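# Lower the bush-filled basket into the tank using the hook

## Task

Using the hook, get the basket into the tank so it stands upright on the tank floor, with all steel bushes still inside it and everything motionless. It only counts if it stays that way without the robot holding anything in place.

## Robot and tools

Robot: one Doosan M1013 six-joint arm. Instead of a gripper it carries a rigid steel J-hook with no motor and no sensor. Only the hook's shape, gravity and friction hold a load, so no call has a gripper number and no result reports one. Joints from base outward: waist, shoulder, elbow, forearm roll, wrist pitch, wrist roll. Ranges in rad: elbow -2.792 to 2.792, all others -6.283 to 6.283. The elbow cannot go fully straight.

Scene frame: origin on the table top under the arm base, +z up, +y to the left when facing along +x. The base may be slightly tilted. The state line reports the tool point in this frame: end_effector_position in metres, end_effector_quat_wxyz, and linear (m/s) and angular (rad/s) velocities. The reported position can be a little off, more so at long reach.

Hook geometry, in the tool point's own axes. The tool point is the centre of the hook's round bowl, in the middle of its 12 mm thickness along x. The shank runs along +z, curves through a half circle toward -y, and the tip returns 40 mm along -z. The bowl bottom is 22 mm from the tool point toward +z, and the tip end is 40 mm toward -z. The mouth opens toward -z and is 51 mm wide at the tip. It accepts a bar up to 40 mm thick lying along x. To lift, point +z down so the mouth faces up. The load falls off if the mouth turns downward or the tip slides out from under the bar. A flat block about 9 cm long projects toward the hook's -y from the last joint axis and rotates with the hook, so watch its clearance. A heavy load makes the tool sag below its commanded position and tilt. Compare the reported pose with what you sent and correct for the difference.

execute_actions(actions): a list of actions, run in order. An empty list just returns state and images. Each action is a table of up to 15 rows, one row per 1/30 s control step, so one action is 15 steps (0.5 s). If there are fewer rows, the last row is repeated for the remaining steps. A row is 6 numbers in [-1, 1]: dx, dy, dz, rx, ry, rz. This is a single list for the one arm. It is an offset, not an absolute pose. It is measured from the tool point's pose at the start of that action and expressed in the tool point's own axes. Every row is relative to that same starting pose, not to the row before it. For the first action of a call, the start is the last pose a result reported. Scale: 1.0 equals 0.6 m of translation or 180 degrees of rotation. rx, ry, rz together form one rotation vector.

Optionally a row can have 6 more numbers from 0 to 1. These scale each joint's position gain, in the joint order above, and stay in effect until you change them. Very small moves may not start. In contact, a sudden target jump pushes immediately. Sending zero offsets can relieve a press.

Motion limits: at each step the commanded pose is clipped to within 70 mm and 16 degrees of the measured pose. Damped inverse kinematics then drive the joints, favouring position over orientation when both cannot be met. Joint speeds are capped: 2.09 rad/s for waist and shoulder, 3.14 for elbow, 3.93 for the wrist joints, with 0.3 s to accelerate. All joints are slowed so they arrive together. A distant target can take several actions. After an action the arm only finishes the last clipped pose, so send the remainder in the next action. Between replies the robot keeps holding your last command while the simulation runs.

Result lines: "Hand target" is the pose the controller is currently driving the tool point toward. "pose unreachable" means the clearance check altered or blocked the command; any mounting block or post under the base counts as part of the arm for that check. Joint positions and joint torques are listed in joint order. Torques include gravity, load and contact, with per-unit offset, scale and noise.

Faults: the arm halts for 10 s and drops the rest of the call if contact torque reaches a joint's load limit. The limits in N m are waist 302, shoulder 302, elbow 142, forearm roll 40, wrist pitch 40, wrist roll 40, and a held load counts toward them. The same halt happens if an external force on the arm, hook or load reaches 144 N; during the halt the arm yields. Holding loads heats the motors, including while idle. A MOTOR HOT line is a warning, and hitting the limit brakes the arm until it cools (OVER-TEMPERATURE FAULT).

Avoid: dropping the basket or spilling bushes, slamming or hard pushing, and knocking anything off the table, which fails the task. Loose objects may occasionally get a small push from outside.

Cameras: cam_high, cam_low, cam_wrist, each 672x504, returned in that order. Calibration (pinhole plus radial, OpenCV conventions, T_world_to_cam in metres) is provided. Fixed cameras may be off by up to about 2.3 degrees and 9 mm. The wrist camera is computed from joint readings and may be up to about 18 mm off, with tilt and roll up to about 11 degrees.

zoom_image(camera, region): camera is "cam_high", "cam_low" or "cam_wrist". region is [x0, y0, x1, y1] in image pixels from the top-left corner, at most 504 by 504. It returns a closer view of the latest image.

read_manual(section): returns only licence texts ("licences") and does not move the robot.

finished_scene(scene): pass the integer number of the current scene. It ends that scene after the last command is held, cannot be undone, and reports success. The goal must already be met and stable, with the basket not resting on the hook. Replying without any tool call also ends the run.

Each tool is called by a JSON object that holds its "op" and its "data".

## Session

{"op": "execute_actions", "data": {"actions": []}}

Scene clock: 0.00 s.
end_effector_position=(+0.1384, -0.2843, +0.2834) end_effector_quat_wxyz=(-0.035, +0.643, +0.666, -0.377) end_effector_velocity=(-0.000, -0.000, +0.000) end_effector_angular_velocity=(+0.001, +0.000, -0.000)
Joint positions: [-0.538 -0.098  2.385 -0.758  1.276 -0.155]
Joint velocities: [-0.001 -0.    -0.     0.     0.    -0.001]
Joint torques (N m, as the joint torque sensors report them, + toward a larger angle): no reading
Hand target: +0.138, -0.284, +0.283; -0.035, +0.643, +0.666, -0.377
Joint stiffness scale: [1. 1. 1. 1. 1. 1.]

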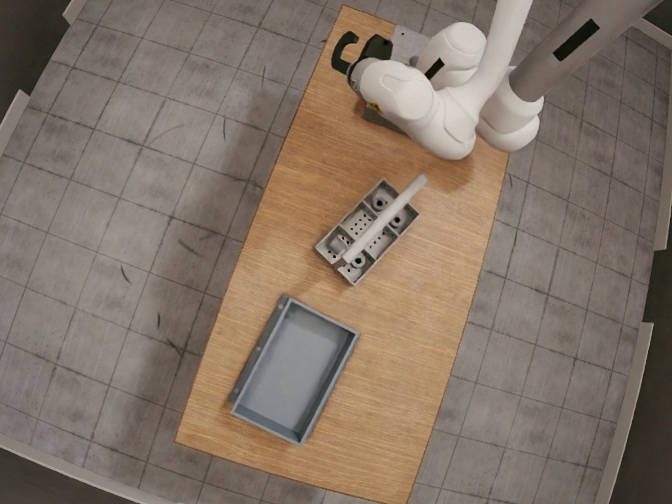

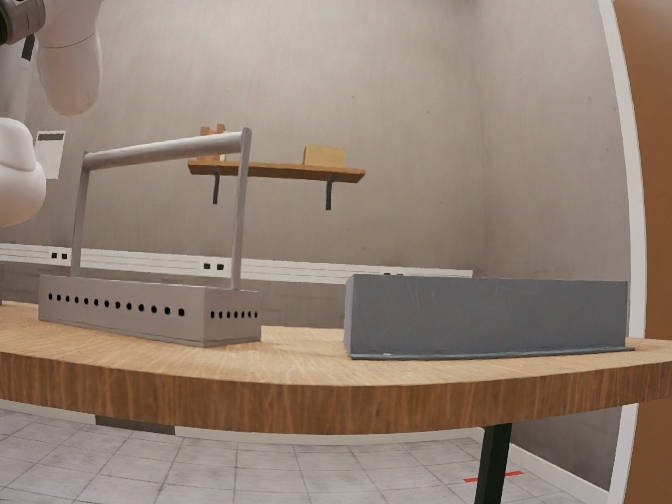

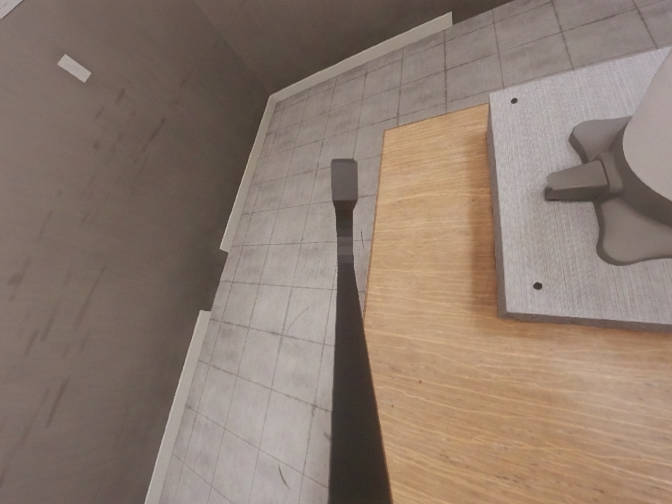

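{"op": "execute_actions", "data": {"actions": [[[0,0,0,-0.086,0.011,-0.111]],[[0,0,0,-0.086,0.011,-0.111]],[[0,0,0,-0.086,0.011,-0.111]],[[0,0,0,0,0,0]]]}}

Scene clock: 29.83 s.
end_effector_position=(+0.1377, -0.2824, +0.2804) end_effector_quat_wxyz=(-0.012, +0.225, +0.974, -0.023) end_effector_velocity=(+0.000, +0.000, -0.000) end_effector_angular_velocity=(+0.001, -0.001, -0.001)
Joint positions: [-1.117 -0.376  2.358 -0.05   1.138 -2.185]
Joint velocities: [-0.     0.    -0.     0.001  0.     0.   ]
Joint torques (N m, as the joint torque sensors report them, + toward a larger angle): [ -1.44  -2.99 -40.39   3.73  -0.15  -0.63]
Hand target: +0.138, -0.282, +0.280; -0.012, +0.225, +0.974, -0.024
Off the commanded pose: 0.000 m, 0 deg.
Joint stiffness scale: [1. 1. 1. 1. 1. 1.]
camera_calibration (this result's frames):
cam_wrist: T_world_to_cam=[[-0.87788, 0.478736, -0.0117936, 0.268182], [0.465571, 0.858987, 0.213039, 0.109727], [0.11212, 0.181532, -0.976972, 0.4579], [0, 0, 0, 1]] pos_world=[0.133006, -0.305766, 0.427143]

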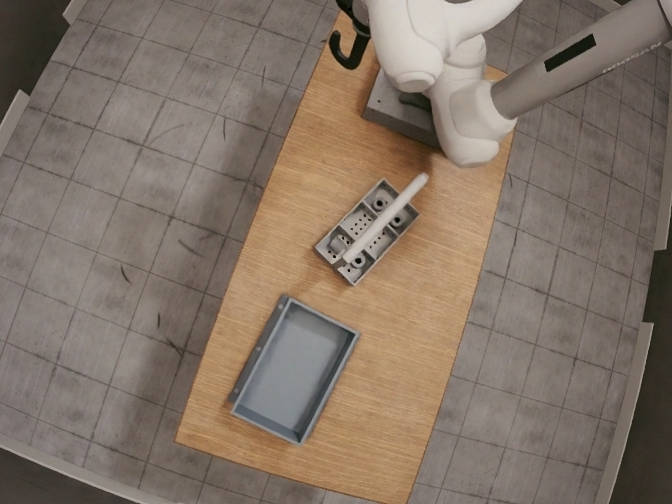

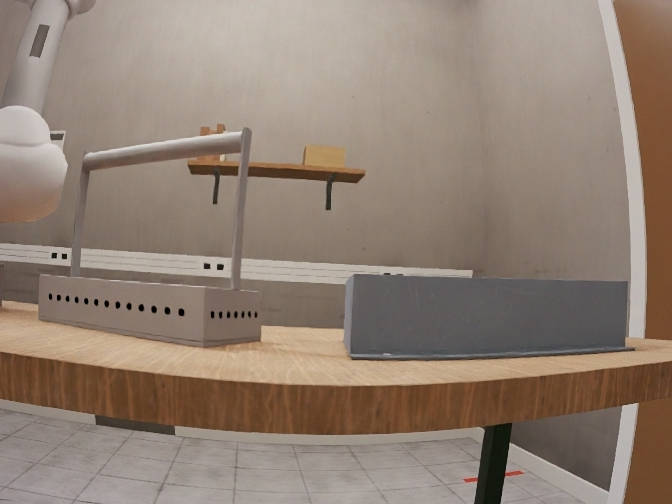

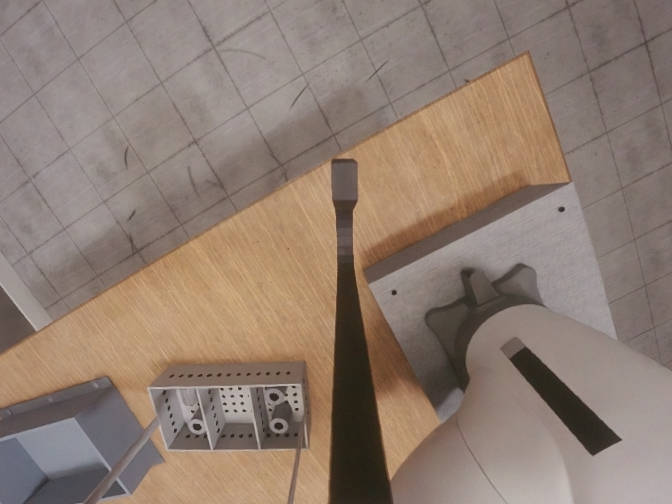

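{"op": "execute_actions", "data": {"actions": [[[0,0,-0.12,0,0,0]],[[-0.086,0.193,0,0,0,0]],[[-0.086,0.193,0,0,0,0]],[[-0.086,0.193,0,0,0,0]],[[-0.086,0.193,0,0,0,0]],[[0,0,0,0,0,0]]]}}

Scene clock: 46.77 s.
end_effector_position=(+0.5061, +0.0360, +0.3281) end_effector_quat_wxyz=(-0.013, +0.226, +0.974, -0.015) end_effector_velocity=(+0.000, -0.000, +0.000) end_effector_angular_velocity=(+0.000, -0.001, -0.001)
Joint positions: [ 0.053  0.032  1.938 -0.024  1.202 -1.026]
Joint velocities: [-0.001 -0.    -0.     0.    -0.     0.   ]
Joint torques (N m, as the joint torque sensors report them, + toward a larger angle): [ -1.45 -49.13 -40.39   3.65   0.14  -0.3 ]
Hand target: +0.506, +0.036, +0.328; -0.013, +0.226, +0.974, -0.015
Off the commanded pose: 0.000 m, 0 deg.
Joint stiffness scale: [1. 1. 1. 1. 1. 1.]
camera_calibration (this result's frames):
cam_wrist: T_world_to_cam=[[-0.877537, 0.479483, -0.00505038, 0.437316], [0.465964, 0.855186, 0.227014, -0.350105], [0.113168, 0.19686, -0.973878, 0.403306], [0, 0, 0, 1]] pos_world=[0.501256, 0.010324, 0.474458]

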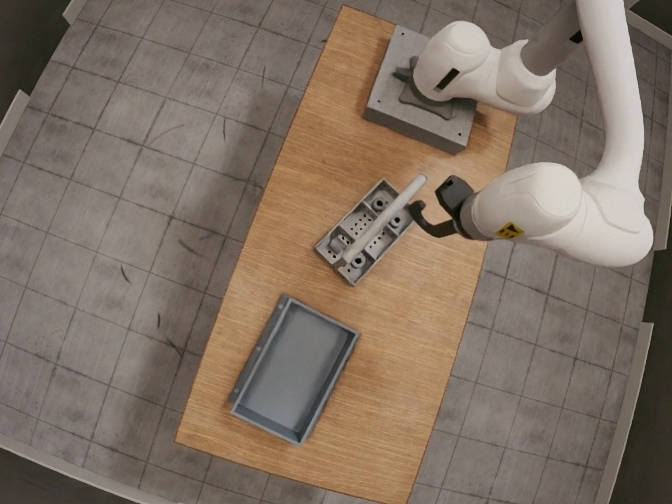

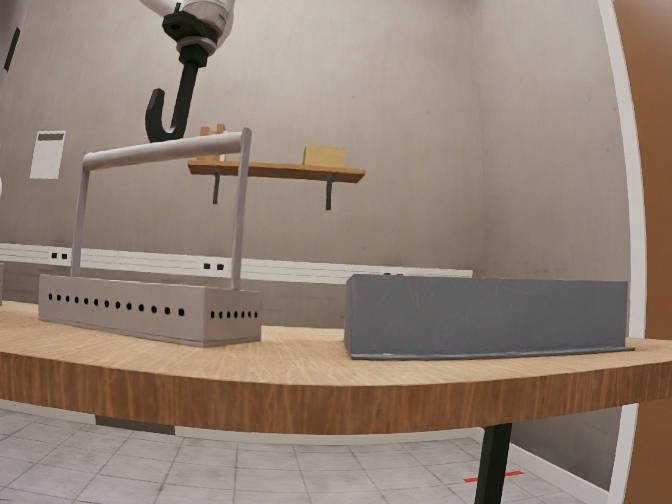

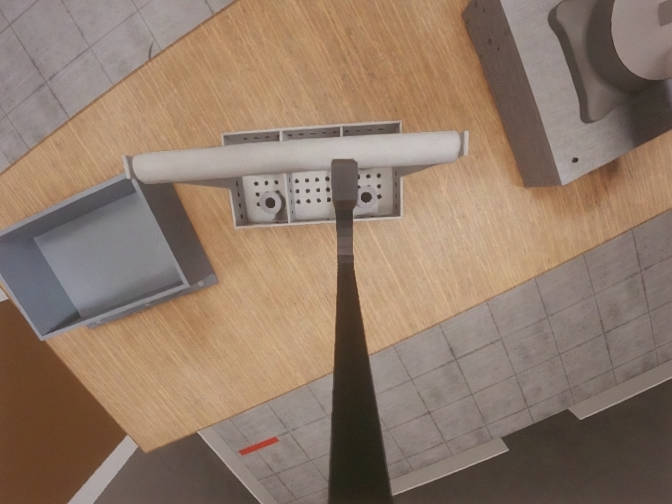

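{"op": "execute_actions", "data": {"actions": [[[-0.07,0.035,0,0,0,0]],[[0,0,0.13,0,0,0]],[[0,0,0.13,0,0,0]],[[0,0,0,0,0,0]]]}}

Scene clock: 54.07 s.
end_effector_position=(+0.5478, +0.0396, +0.1808) end_effector_quat_wxyz=(-0.009, +0.223, +0.975, -0.011) end_effector_velocity=(+0.000, +0.000, -0.000) end_effector_angular_velocity=(+0.001, -0.000, +0.001)
Joint positions: [ 0.051  0.222  2.022 -0.022  0.916 -1.03 ]
Joint velocities: [ 0.     0.    -0.     0.001 -0.    -0.001]
Joint torques (N m, as the joint torque sensors report them, + toward a larger angle): [ -3.91 -63.96 -34.18   3.2    0.21  -0.48]
Hand target: +0.548, +0.040, +0.181; -0.009, +0.223, +0.975, -0.011
Off the commanded pose: 0.000 m, 0 deg.
Joint stiffness scale: [1. 1. 1. 1. 1. 1.]
camera_calibration (this result's frames):
cam_wrist: T_world_to_cam=[[-0.880187, 0.474486, -0.0115933, 0.474244], [0.458638, 0.856566, 0.236528, -0.336928], [0.12216, 0.202872, -0.971555, 0.24886], [0, 0, 0, 1]] pos_world=[0.54155, 0.0130918, 0.326973]

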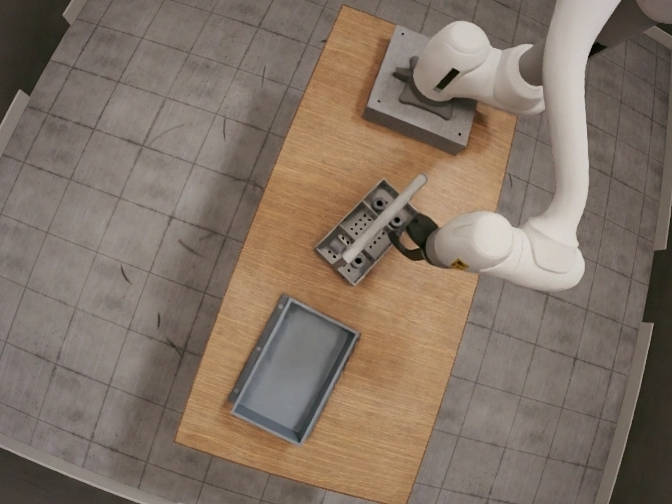

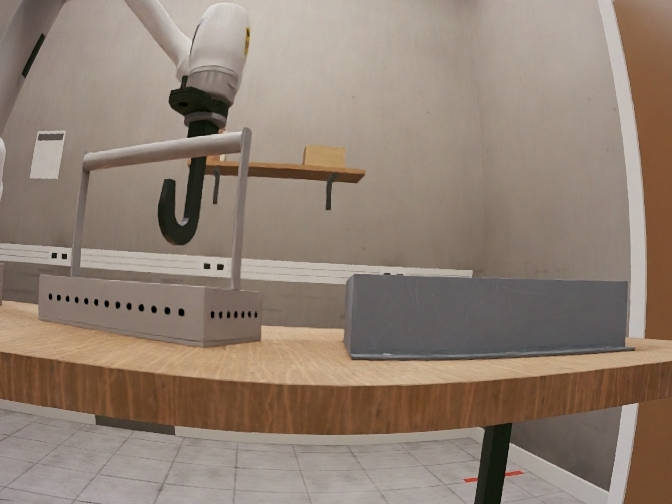

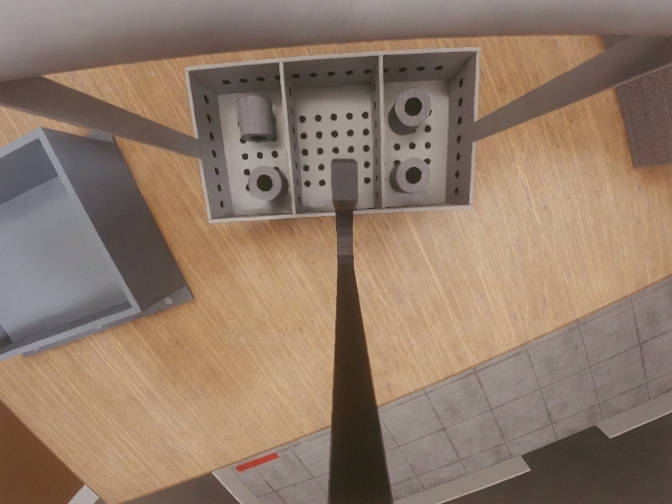

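Centered. Go slightly lower, then move under.

{"op": "execute_actions", "data": {"actions": [[[0,0,0.02,0,0,0]],[[0,-0.09,0,0,0,0]],[[0,-0.085,0,0,0,0]],[[0,0,0,0,0,0]]]}}

Scene clock: 60.40 s.
end_effector_position=(+0.5053, -0.0491, +0.1726) end_effector_quat_wxyz=(-0.012, +0.223, +0.975, -0.010) end_effector_velocity=(+0.000, -0.001, -0.000) end_effector_angular_velocity=(-0.001, +0.000, +0.001)
Joint positions: [-0.113  0.166  2.113 -0.023  0.883 -1.192]
Joint velocities: [-0.     0.001 -0.    -0.002 -0.001  0.   ]
Joint torques (N m, as the joint torque sensors report them, + toward a larger angle): [ -3.   -55.98 -31.92   3.05   0.11  -0.22]
Hand target: +0.505, -0.049, +0.173; -0.012, +0.223, +0.975, -0.010
Off the commanded pose: 0.000 m, 0 deg.
Joint stiffness scale: [1. 1. 1. 1. 1. 1.]
camera_calibration (this result's frames):
cam_wrist: T_world_to_cam=[[-0.880008, 0.474922, -0.00592779, 0.477796], [0.460151, 0.855596, 0.2371, -0.240413], [0.117676, 0.205922, -0.971467, 0.266448], [0, 0, 0, 1]] pos_world=[0.499736, -0.0760869, 0.31868]

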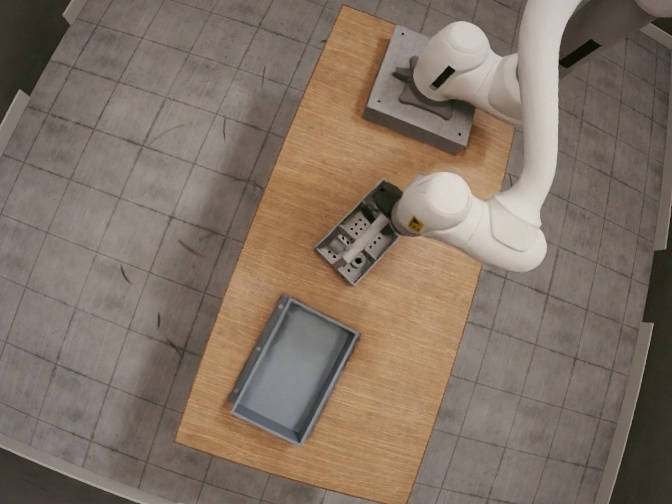

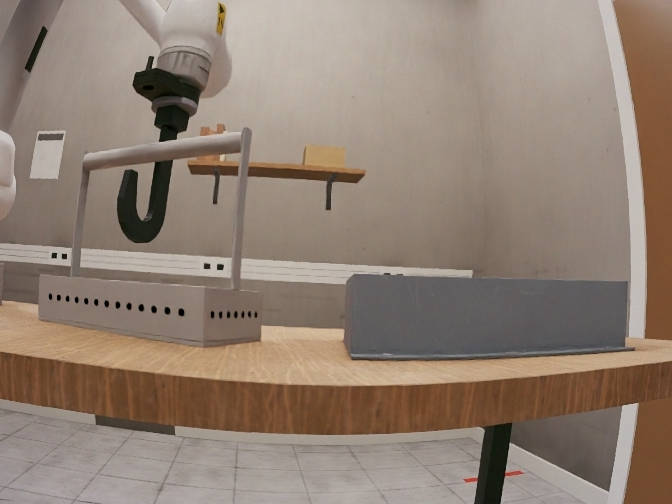

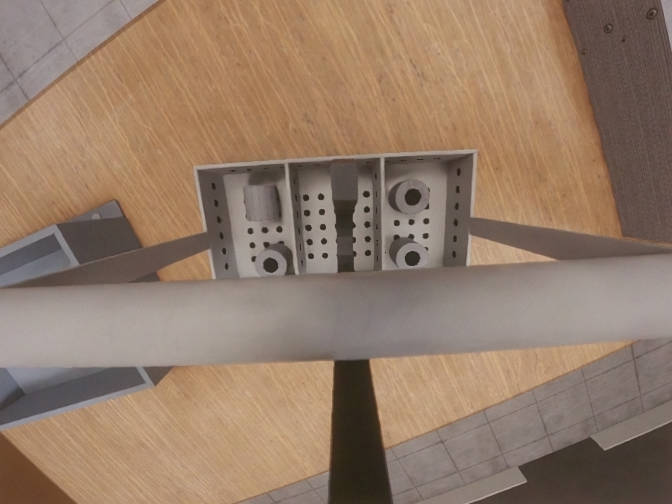

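Plausible. Lift gently.

{"op": "execute_actions", "data": {"actions": [[[0,0,-0.06,0,0,0]],[[0,0,-0.04,0,0,0]],[[0,0,-0.03,0,0,0]],[[0,0,-0.06,0,0,0]],[[0,0,-0.08,0,0,0]],[[0,0,-0.08,0,0,0]],[[0,0,-0.06,0,0,0]],[[0,0,0,0,0,0]]]}}

Scene clock: 75.17 s.
end_effector_position=(+0.5034, -0.0505, +0.3724) end_effector_quat_wxyz=(-0.040, +0.227, +0.973, -0.016) end_effector_velocity=(+0.000, -0.001, -0.000) end_effector_angular_velocity=(-0.001, +0.000, -0.000)
Joint positions: [-0.113  0.018  1.87  -0.023  1.333 -1.192]
Joint velocities: [-0.001  0.    -0.    -0.001 -0.    -0.   ]
Joint torques (N m, as the joint torque sensors report them, + toward a larger angle): [ -3.6  -63.13 -53.46   3.09   1.5   -0.07]
Hand target: +0.505, -0.051, +0.374; -0.038, +0.227, +0.973, -0.016
Off the commanded pose: 0.002 m, 0 deg.
Joint stiffness scale: [1. 1. 1. 1. 1. 1.]
camera_calibration (this result's frames):
cam_wrist: T_world_to_cam=[[-0.874578, 0.482822, 0.0446804, 0.456748], [0.480729, 0.851353, 0.209997, -0.286246], [0.0633525, 0.205138, -0.976681, 0.490354], [0, 0, 0, 1]] pos_world=[0.506003, -0.0774222, 0.518623]

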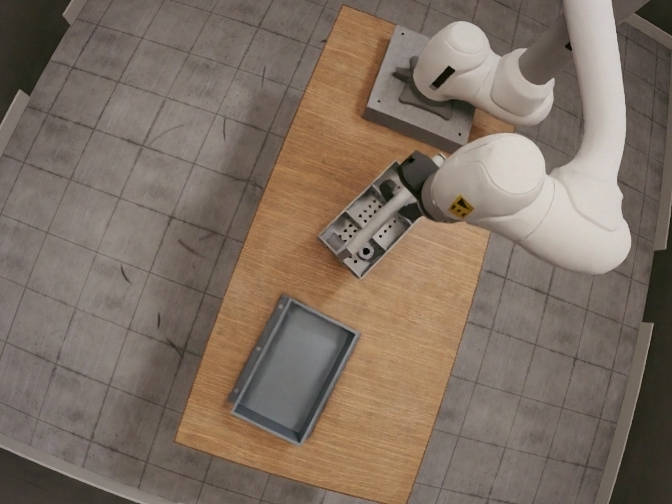

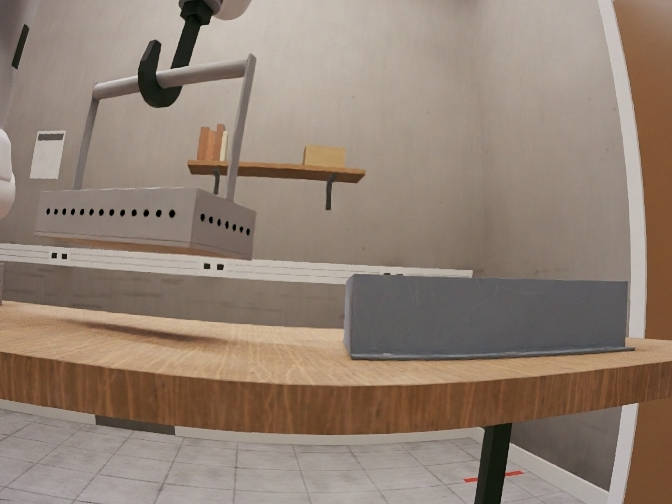

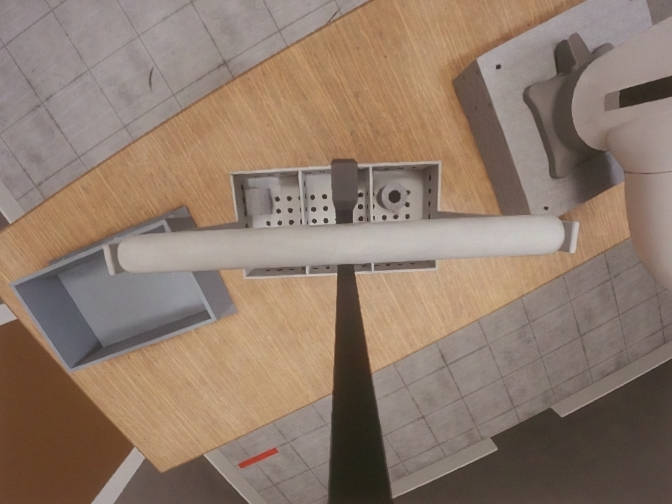

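{"op": "execute_actions", "data": {"actions": [[[0,0,-0.06,0,0,-0.035]],[[0,0,-0.01,0,0,-0.035]],[[0,0,-0.01,0,0,-0.035]],[[-0.05,-0.005,-0.01,0,0,0]],[[-0.095,-0.005,-0.01,0,0,0]],[[-0.095,-0.005,-0.01,0,0,0]],[[-0.095,-0.005,-0.01,0,0,0]],[[-0.095,-0.005,-0.01,0,0,0]],[[-0.095,-0.005,-0.01,0,0,0]],[[-0.095,-0.005,-0.01,0,0,0]],[[-0.06,-0.005,-0.01,0,0,0]],[[-0.03,0,-0.01,0,0,0]],[[0,0,0,0,0,0]]]}}

Scene clock: 92.57 s.
end_effector_position=(+0.9074, -0.1114, +0.3671) end_effector_quat_wxyz=(-0.066, +0.069, +0.995, -0.007) end_effector_velocity=(+0.000, +0.000, -0.002) end_effector_angular_velocity=(+0.001, +0.003, +0.001)
Joint positions: [-0.139  0.692  0.944 -0.022  1.633 -1.544]
Joint velocities: [ 0.     0.002  0.     0.     0.    -0.001]
Joint torques (N m, as the joint torque sensors report them, + toward a larger angle): [  -3.3  -145.18  -56.85    2.81    2.02   -0.17]
Hand target: +0.908, -0.112, +0.369; -0.065, +0.069, +0.995, -0.008
Off the commanded pose: 0.002 m, 0 deg.
Joint stiffness scale: [1. 1. 1. 1. 1. 1.]
camera_calibration (this result's frames):
cam_wrist: T_world_to_cam=[[-0.977269, 0.183058, 0.106938, 0.876626], [0.203509, 0.951382, 0.231207, -0.172573], [-0.0594149, 0.247714, -0.96701, 0.584682], [0, 0, 0, 1]] pos_world=[0.926558, -0.141124, 0.511548]

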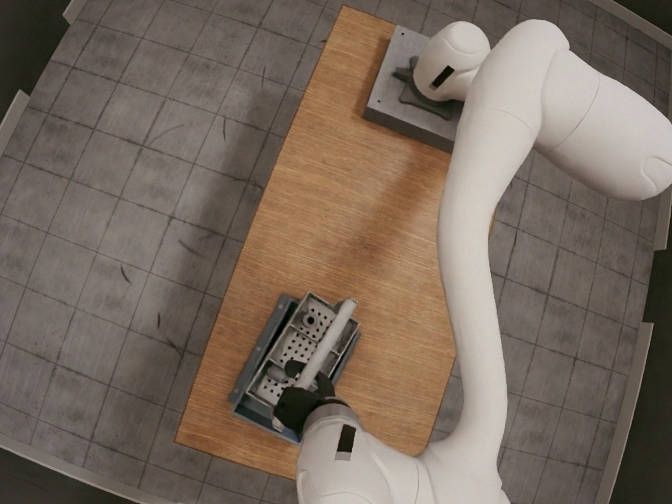

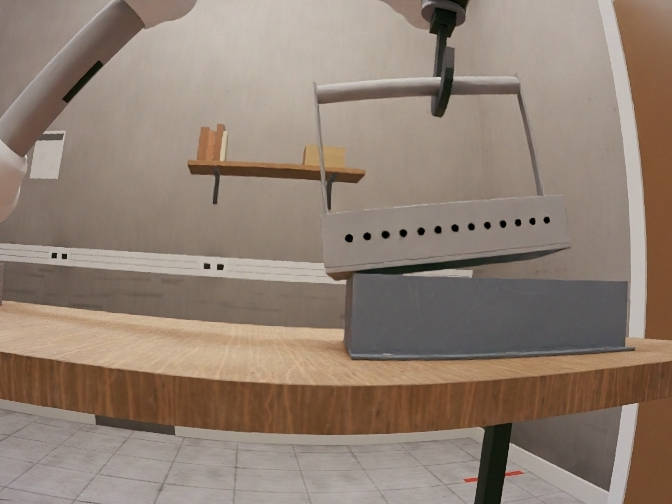

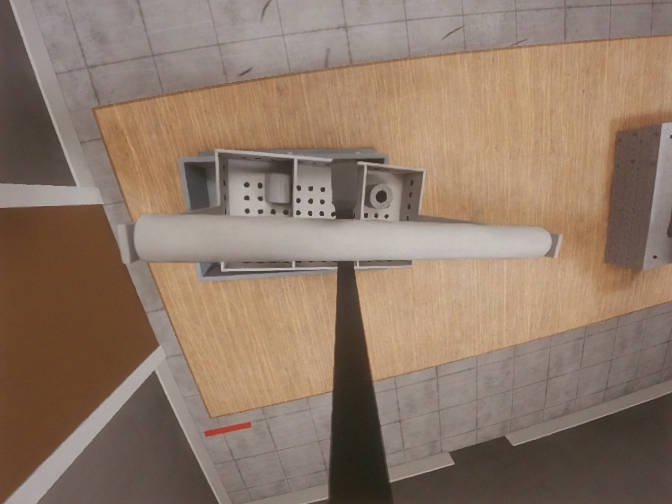

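{"op": "execute_actions", "data": {"actions": [[[0,0,-0.06,0,-0.025,0]],[[0,0,-0.03,0,-0.025,0]],[[-0.05,0,-0.015,0,-0.005,0]],[[-0.04,0,-0.015,0,-0.005,0]],[[0,0,0,0,0,0]]]}}

Scene clock: 103.50 s.
end_effector_position=(+0.9615, -0.1174, +0.4042) end_effector_quat_wxyz=(+0.005, +0.069, +0.998, -0.010) end_effector_velocity=(-0.000, +0.001, -0.000) end_effector_angular_velocity=(+0.001, +0.001, +0.001)
Joint positions: [-0.139  0.712  0.838 -0.022  1.577 -1.544]
Joint velocities: [ 0.     0.     0.     0.001  0.001 -0.   ]
Joint torques (N m, as the joint torque sensors report them, + toward a larger angle): [  -3.67 -149.49  -58.29    2.62    0.05   -0.45]
Hand target: +0.962, -0.118, +0.406; +0.007, +0.069, +0.998, -0.010
Off the commanded pose: 0.002 m, 0 deg.
Joint stiffness scale: [1. 1. 1. 1. 1. 1.]
camera_calibration (this result's frames):
cam_wrist: T_world_to_cam=[[-0.982585, 0.182608, -0.0343643, 0.988847], [0.169039, 0.955253, 0.24273, -0.157464], [0.077151, 0.232694, -0.969485, 0.49313], [0, 0, 0, 1]] pos_world=[0.960198, -0.144902, 0.550284]

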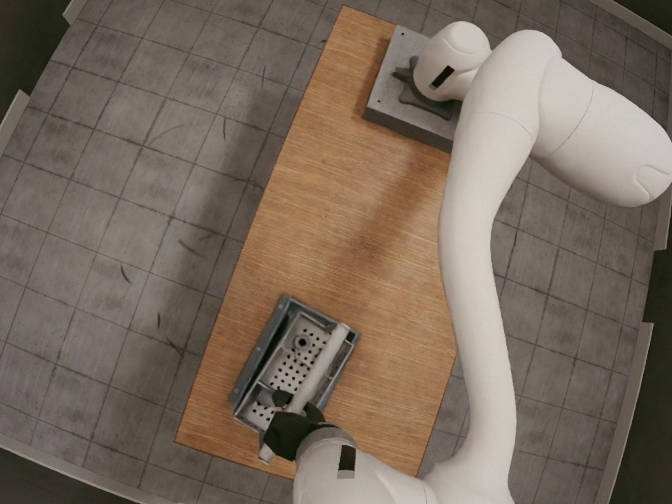

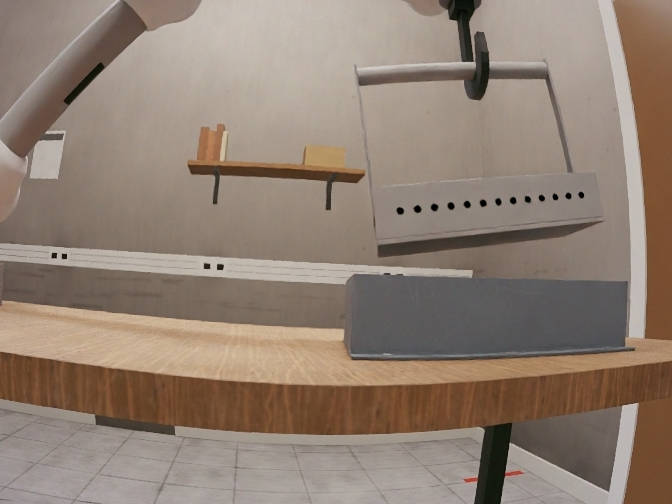

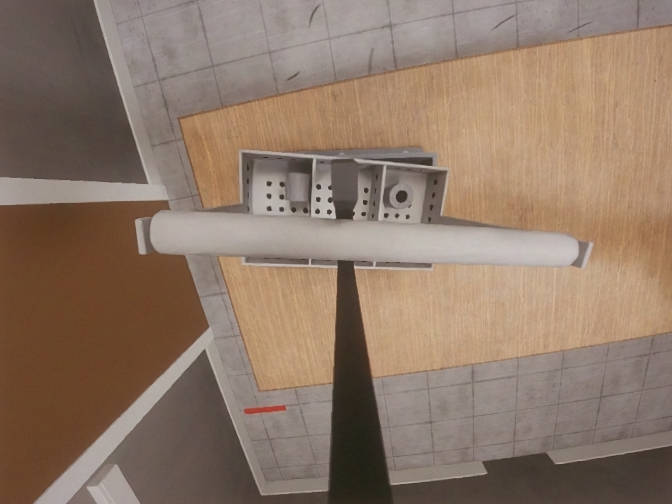

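{"op": "execute_actions", "data": {"actions": [[[0,0,0.04,0,-0.005,0]],[[0,0,0.04,0,-0.005,0]],[[0,0,0.03,0,-0.005,0]],[[0,0,0,0,0,0]]]}}

Scene clock: 108.83 s.
end_effector_position=(+0.9569, -0.1167, +0.3168) end_effector_quat_wxyz=(+0.009, +0.068, +0.998, -0.010) end_effector_velocity=(-0.000, +0.000, +0.000) end_effector_angular_velocity=(-0.000, -0.000, -0.001)
Joint positions: [-0.139  0.707  1.003 -0.021  1.408 -1.544]
Joint velocities: [ 0.    -0.     0.    -0.     0.     0.001]
Joint torques (N m, as the joint torque sensors report them, + toward a larger angle): [  -2.66 -147.7   -57.38    2.71   -0.23   -0.24]
Hand target: +0.958, -0.117, +0.319; +0.011, +0.068, +0.998, -0.010
Off the commanded pose: 0.002 m, 0 deg.
Joint stiffness scale: [1. 1. 1. 1. 1. 1.]
camera_calibration (this result's frames):
cam_wrist: T_world_to_cam=[[-0.982874, 0.179028, -0.0436797, 0.98399], [0.163314, 0.956034, 0.243573, -0.130873], [0.0853657, 0.232268, -0.968898, 0.400503], [0, 0, 0, 1]] pos_world=[0.954322, -0.144066, 0.462904]

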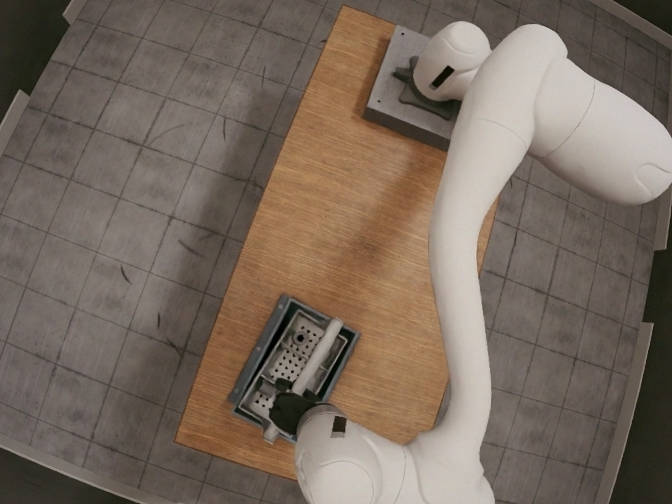

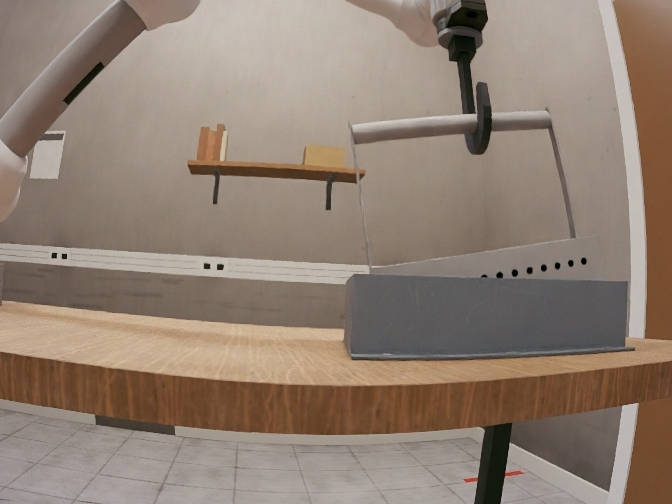

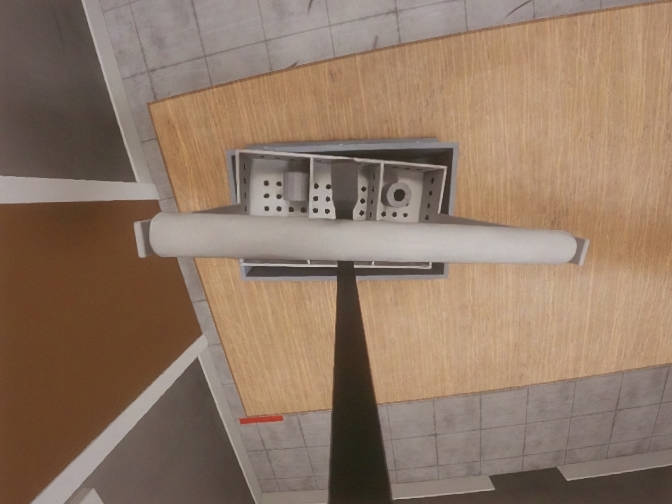

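Going in. Continue down to about z 0.175.

{"op": "execute_actions", "data": {"actions": [[[0,0,0.03,0,-0.003,0]],[[0,0,0.03,0,-0.003,0]],[[0,0,0.03,0,0,0]],[[0,0,0.04,0,0,0]],[[0,0,0.05,0,0,0]],[[0,0,0.04,0,0,0]],[[0,0,0,0,0,0]]]}}

Scene clock: 115.97 s.
end_effector_position=(+0.9608, -0.1167, +0.2057) end_effector_quat_wxyz=(+0.023, +0.066, +0.998, -0.010) end_effector_velocity=(-0.000, -0.001, +0.001) end_effector_angular_velocity=(+0.001, -0.001, -0.002)
Joint positions: [-0.139  0.746  1.14  -0.021  1.205 -1.544]
Joint velocities: [-0.001 -0.001 -0.     0.001 -0.     0.001]
Joint torques (N m, as the joint torque sensors report them, + toward a larger angle): [  -5.16 -123.98  -42.3     4.08   -0.32   -0.35]
Hand target: +0.961, -0.117, +0.206; +0.023, +0.066, +0.998, -0.010
Off the commanded pose: 0.000 m, 0 deg.
Joint stiffness scale: [1. 1. 1. 1. 1. 1.]
camera_calibration (this result's frames):
cam_wrist: T_world_to_cam=[[-0.982054, 0.174787, -0.0708467, 0.987229], [0.152622, 0.957199, 0.245918, -0.0945901], [0.110798, 0.230692, -0.966698, 0.267522], [0, 0, 0, 1]] pos_world=[0.954308, -0.143728, 0.351816]

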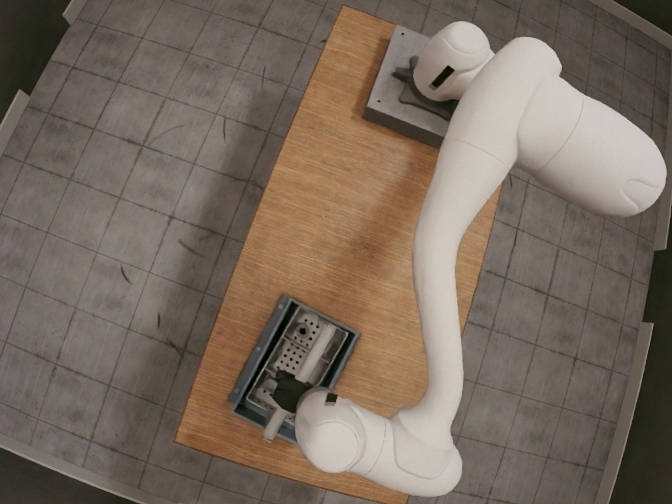

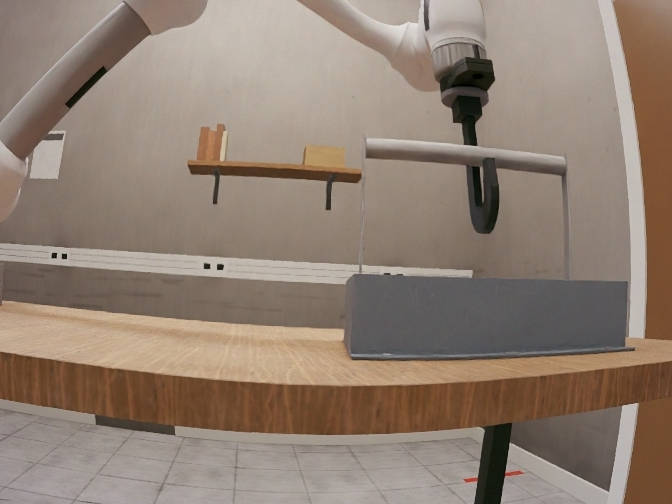

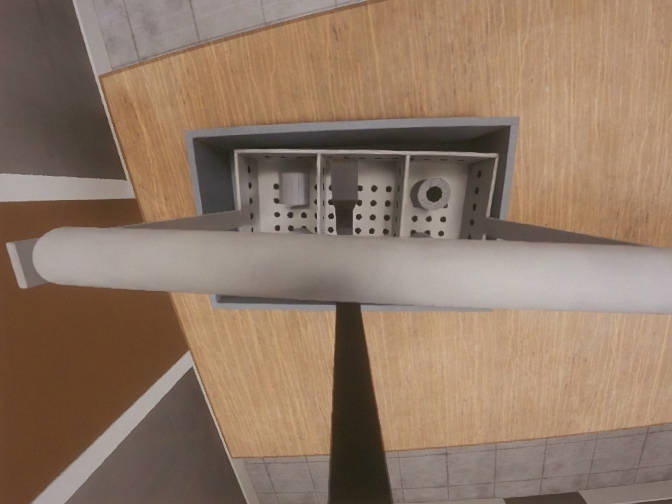

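{"op": "execute_actions", "data": {"actions": [[[0,0,0.045,0,0,0]],[[0,0.09,0,0,0,0]],[[0,0.09,0,0,0,0]],[[0,0,0,0,0,0]]]}}

{"op": "finished_scene", "data": {"scene": 1}}

Scene clock: 123.17 s.
end_effector_position=(+0.9760, -0.0160, +0.1892) end_effector_quat_wxyz=(+0.030, +0.067, +0.997, -0.008) end_effector_velocity=(-0.000, -0.000, -0.001) end_effector_angular_velocity=(+0.000, +0.001, -0.001)
Joint positions: [-0.034  0.77   1.128 -0.024  1.181 -1.436]
Joint velocities: [-0.     0.001 -0.     0.     0.     0.001]
Joint torques (N m, as the joint torque sensors report them, + toward a larger angle): [  -2.86 -126.2   -41.88    3.85   -0.43   -0.34]
Hand target: +0.976, -0.016, +0.189; +0.030, +0.067, +0.997, -0.008
Off the commanded pose: 0.000 m, 0 deg.
Joint stiffness scale: [1. 1. 1. 1. 1. 1.]
camera_calibration (this result's frames):
cam_wrist: T_world_to_cam=[[-0.980662, 0.176778, -0.0839692, 0.984552], [0.150849, 0.95612, 0.251158, -0.188467], [0.124684, 0.233634, -0.964297, 0.212682], [0, 0, 0, 1]] pos_world=[0.967425, -0.0435399, 0.335096]

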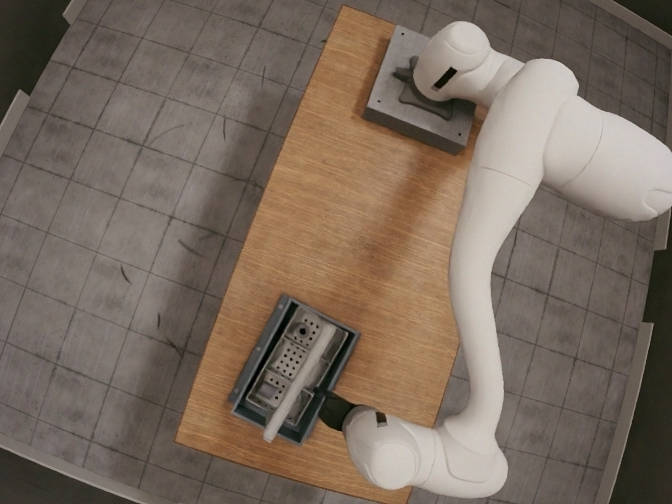

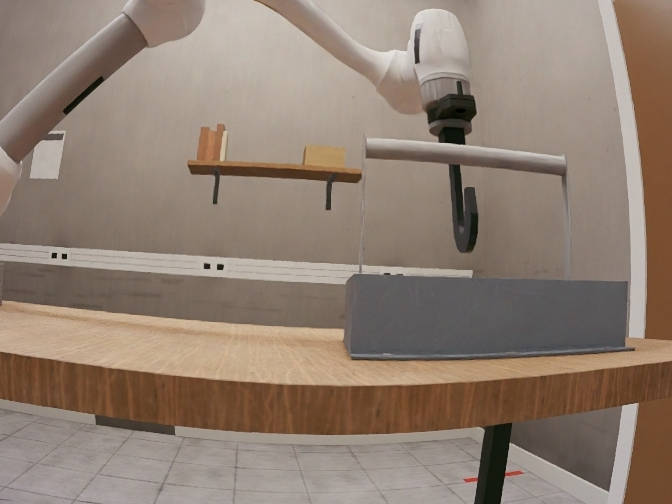

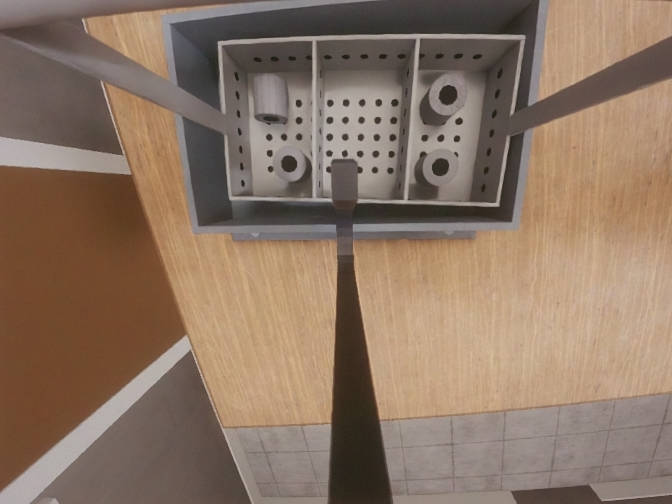

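The scene is finished: the task was done.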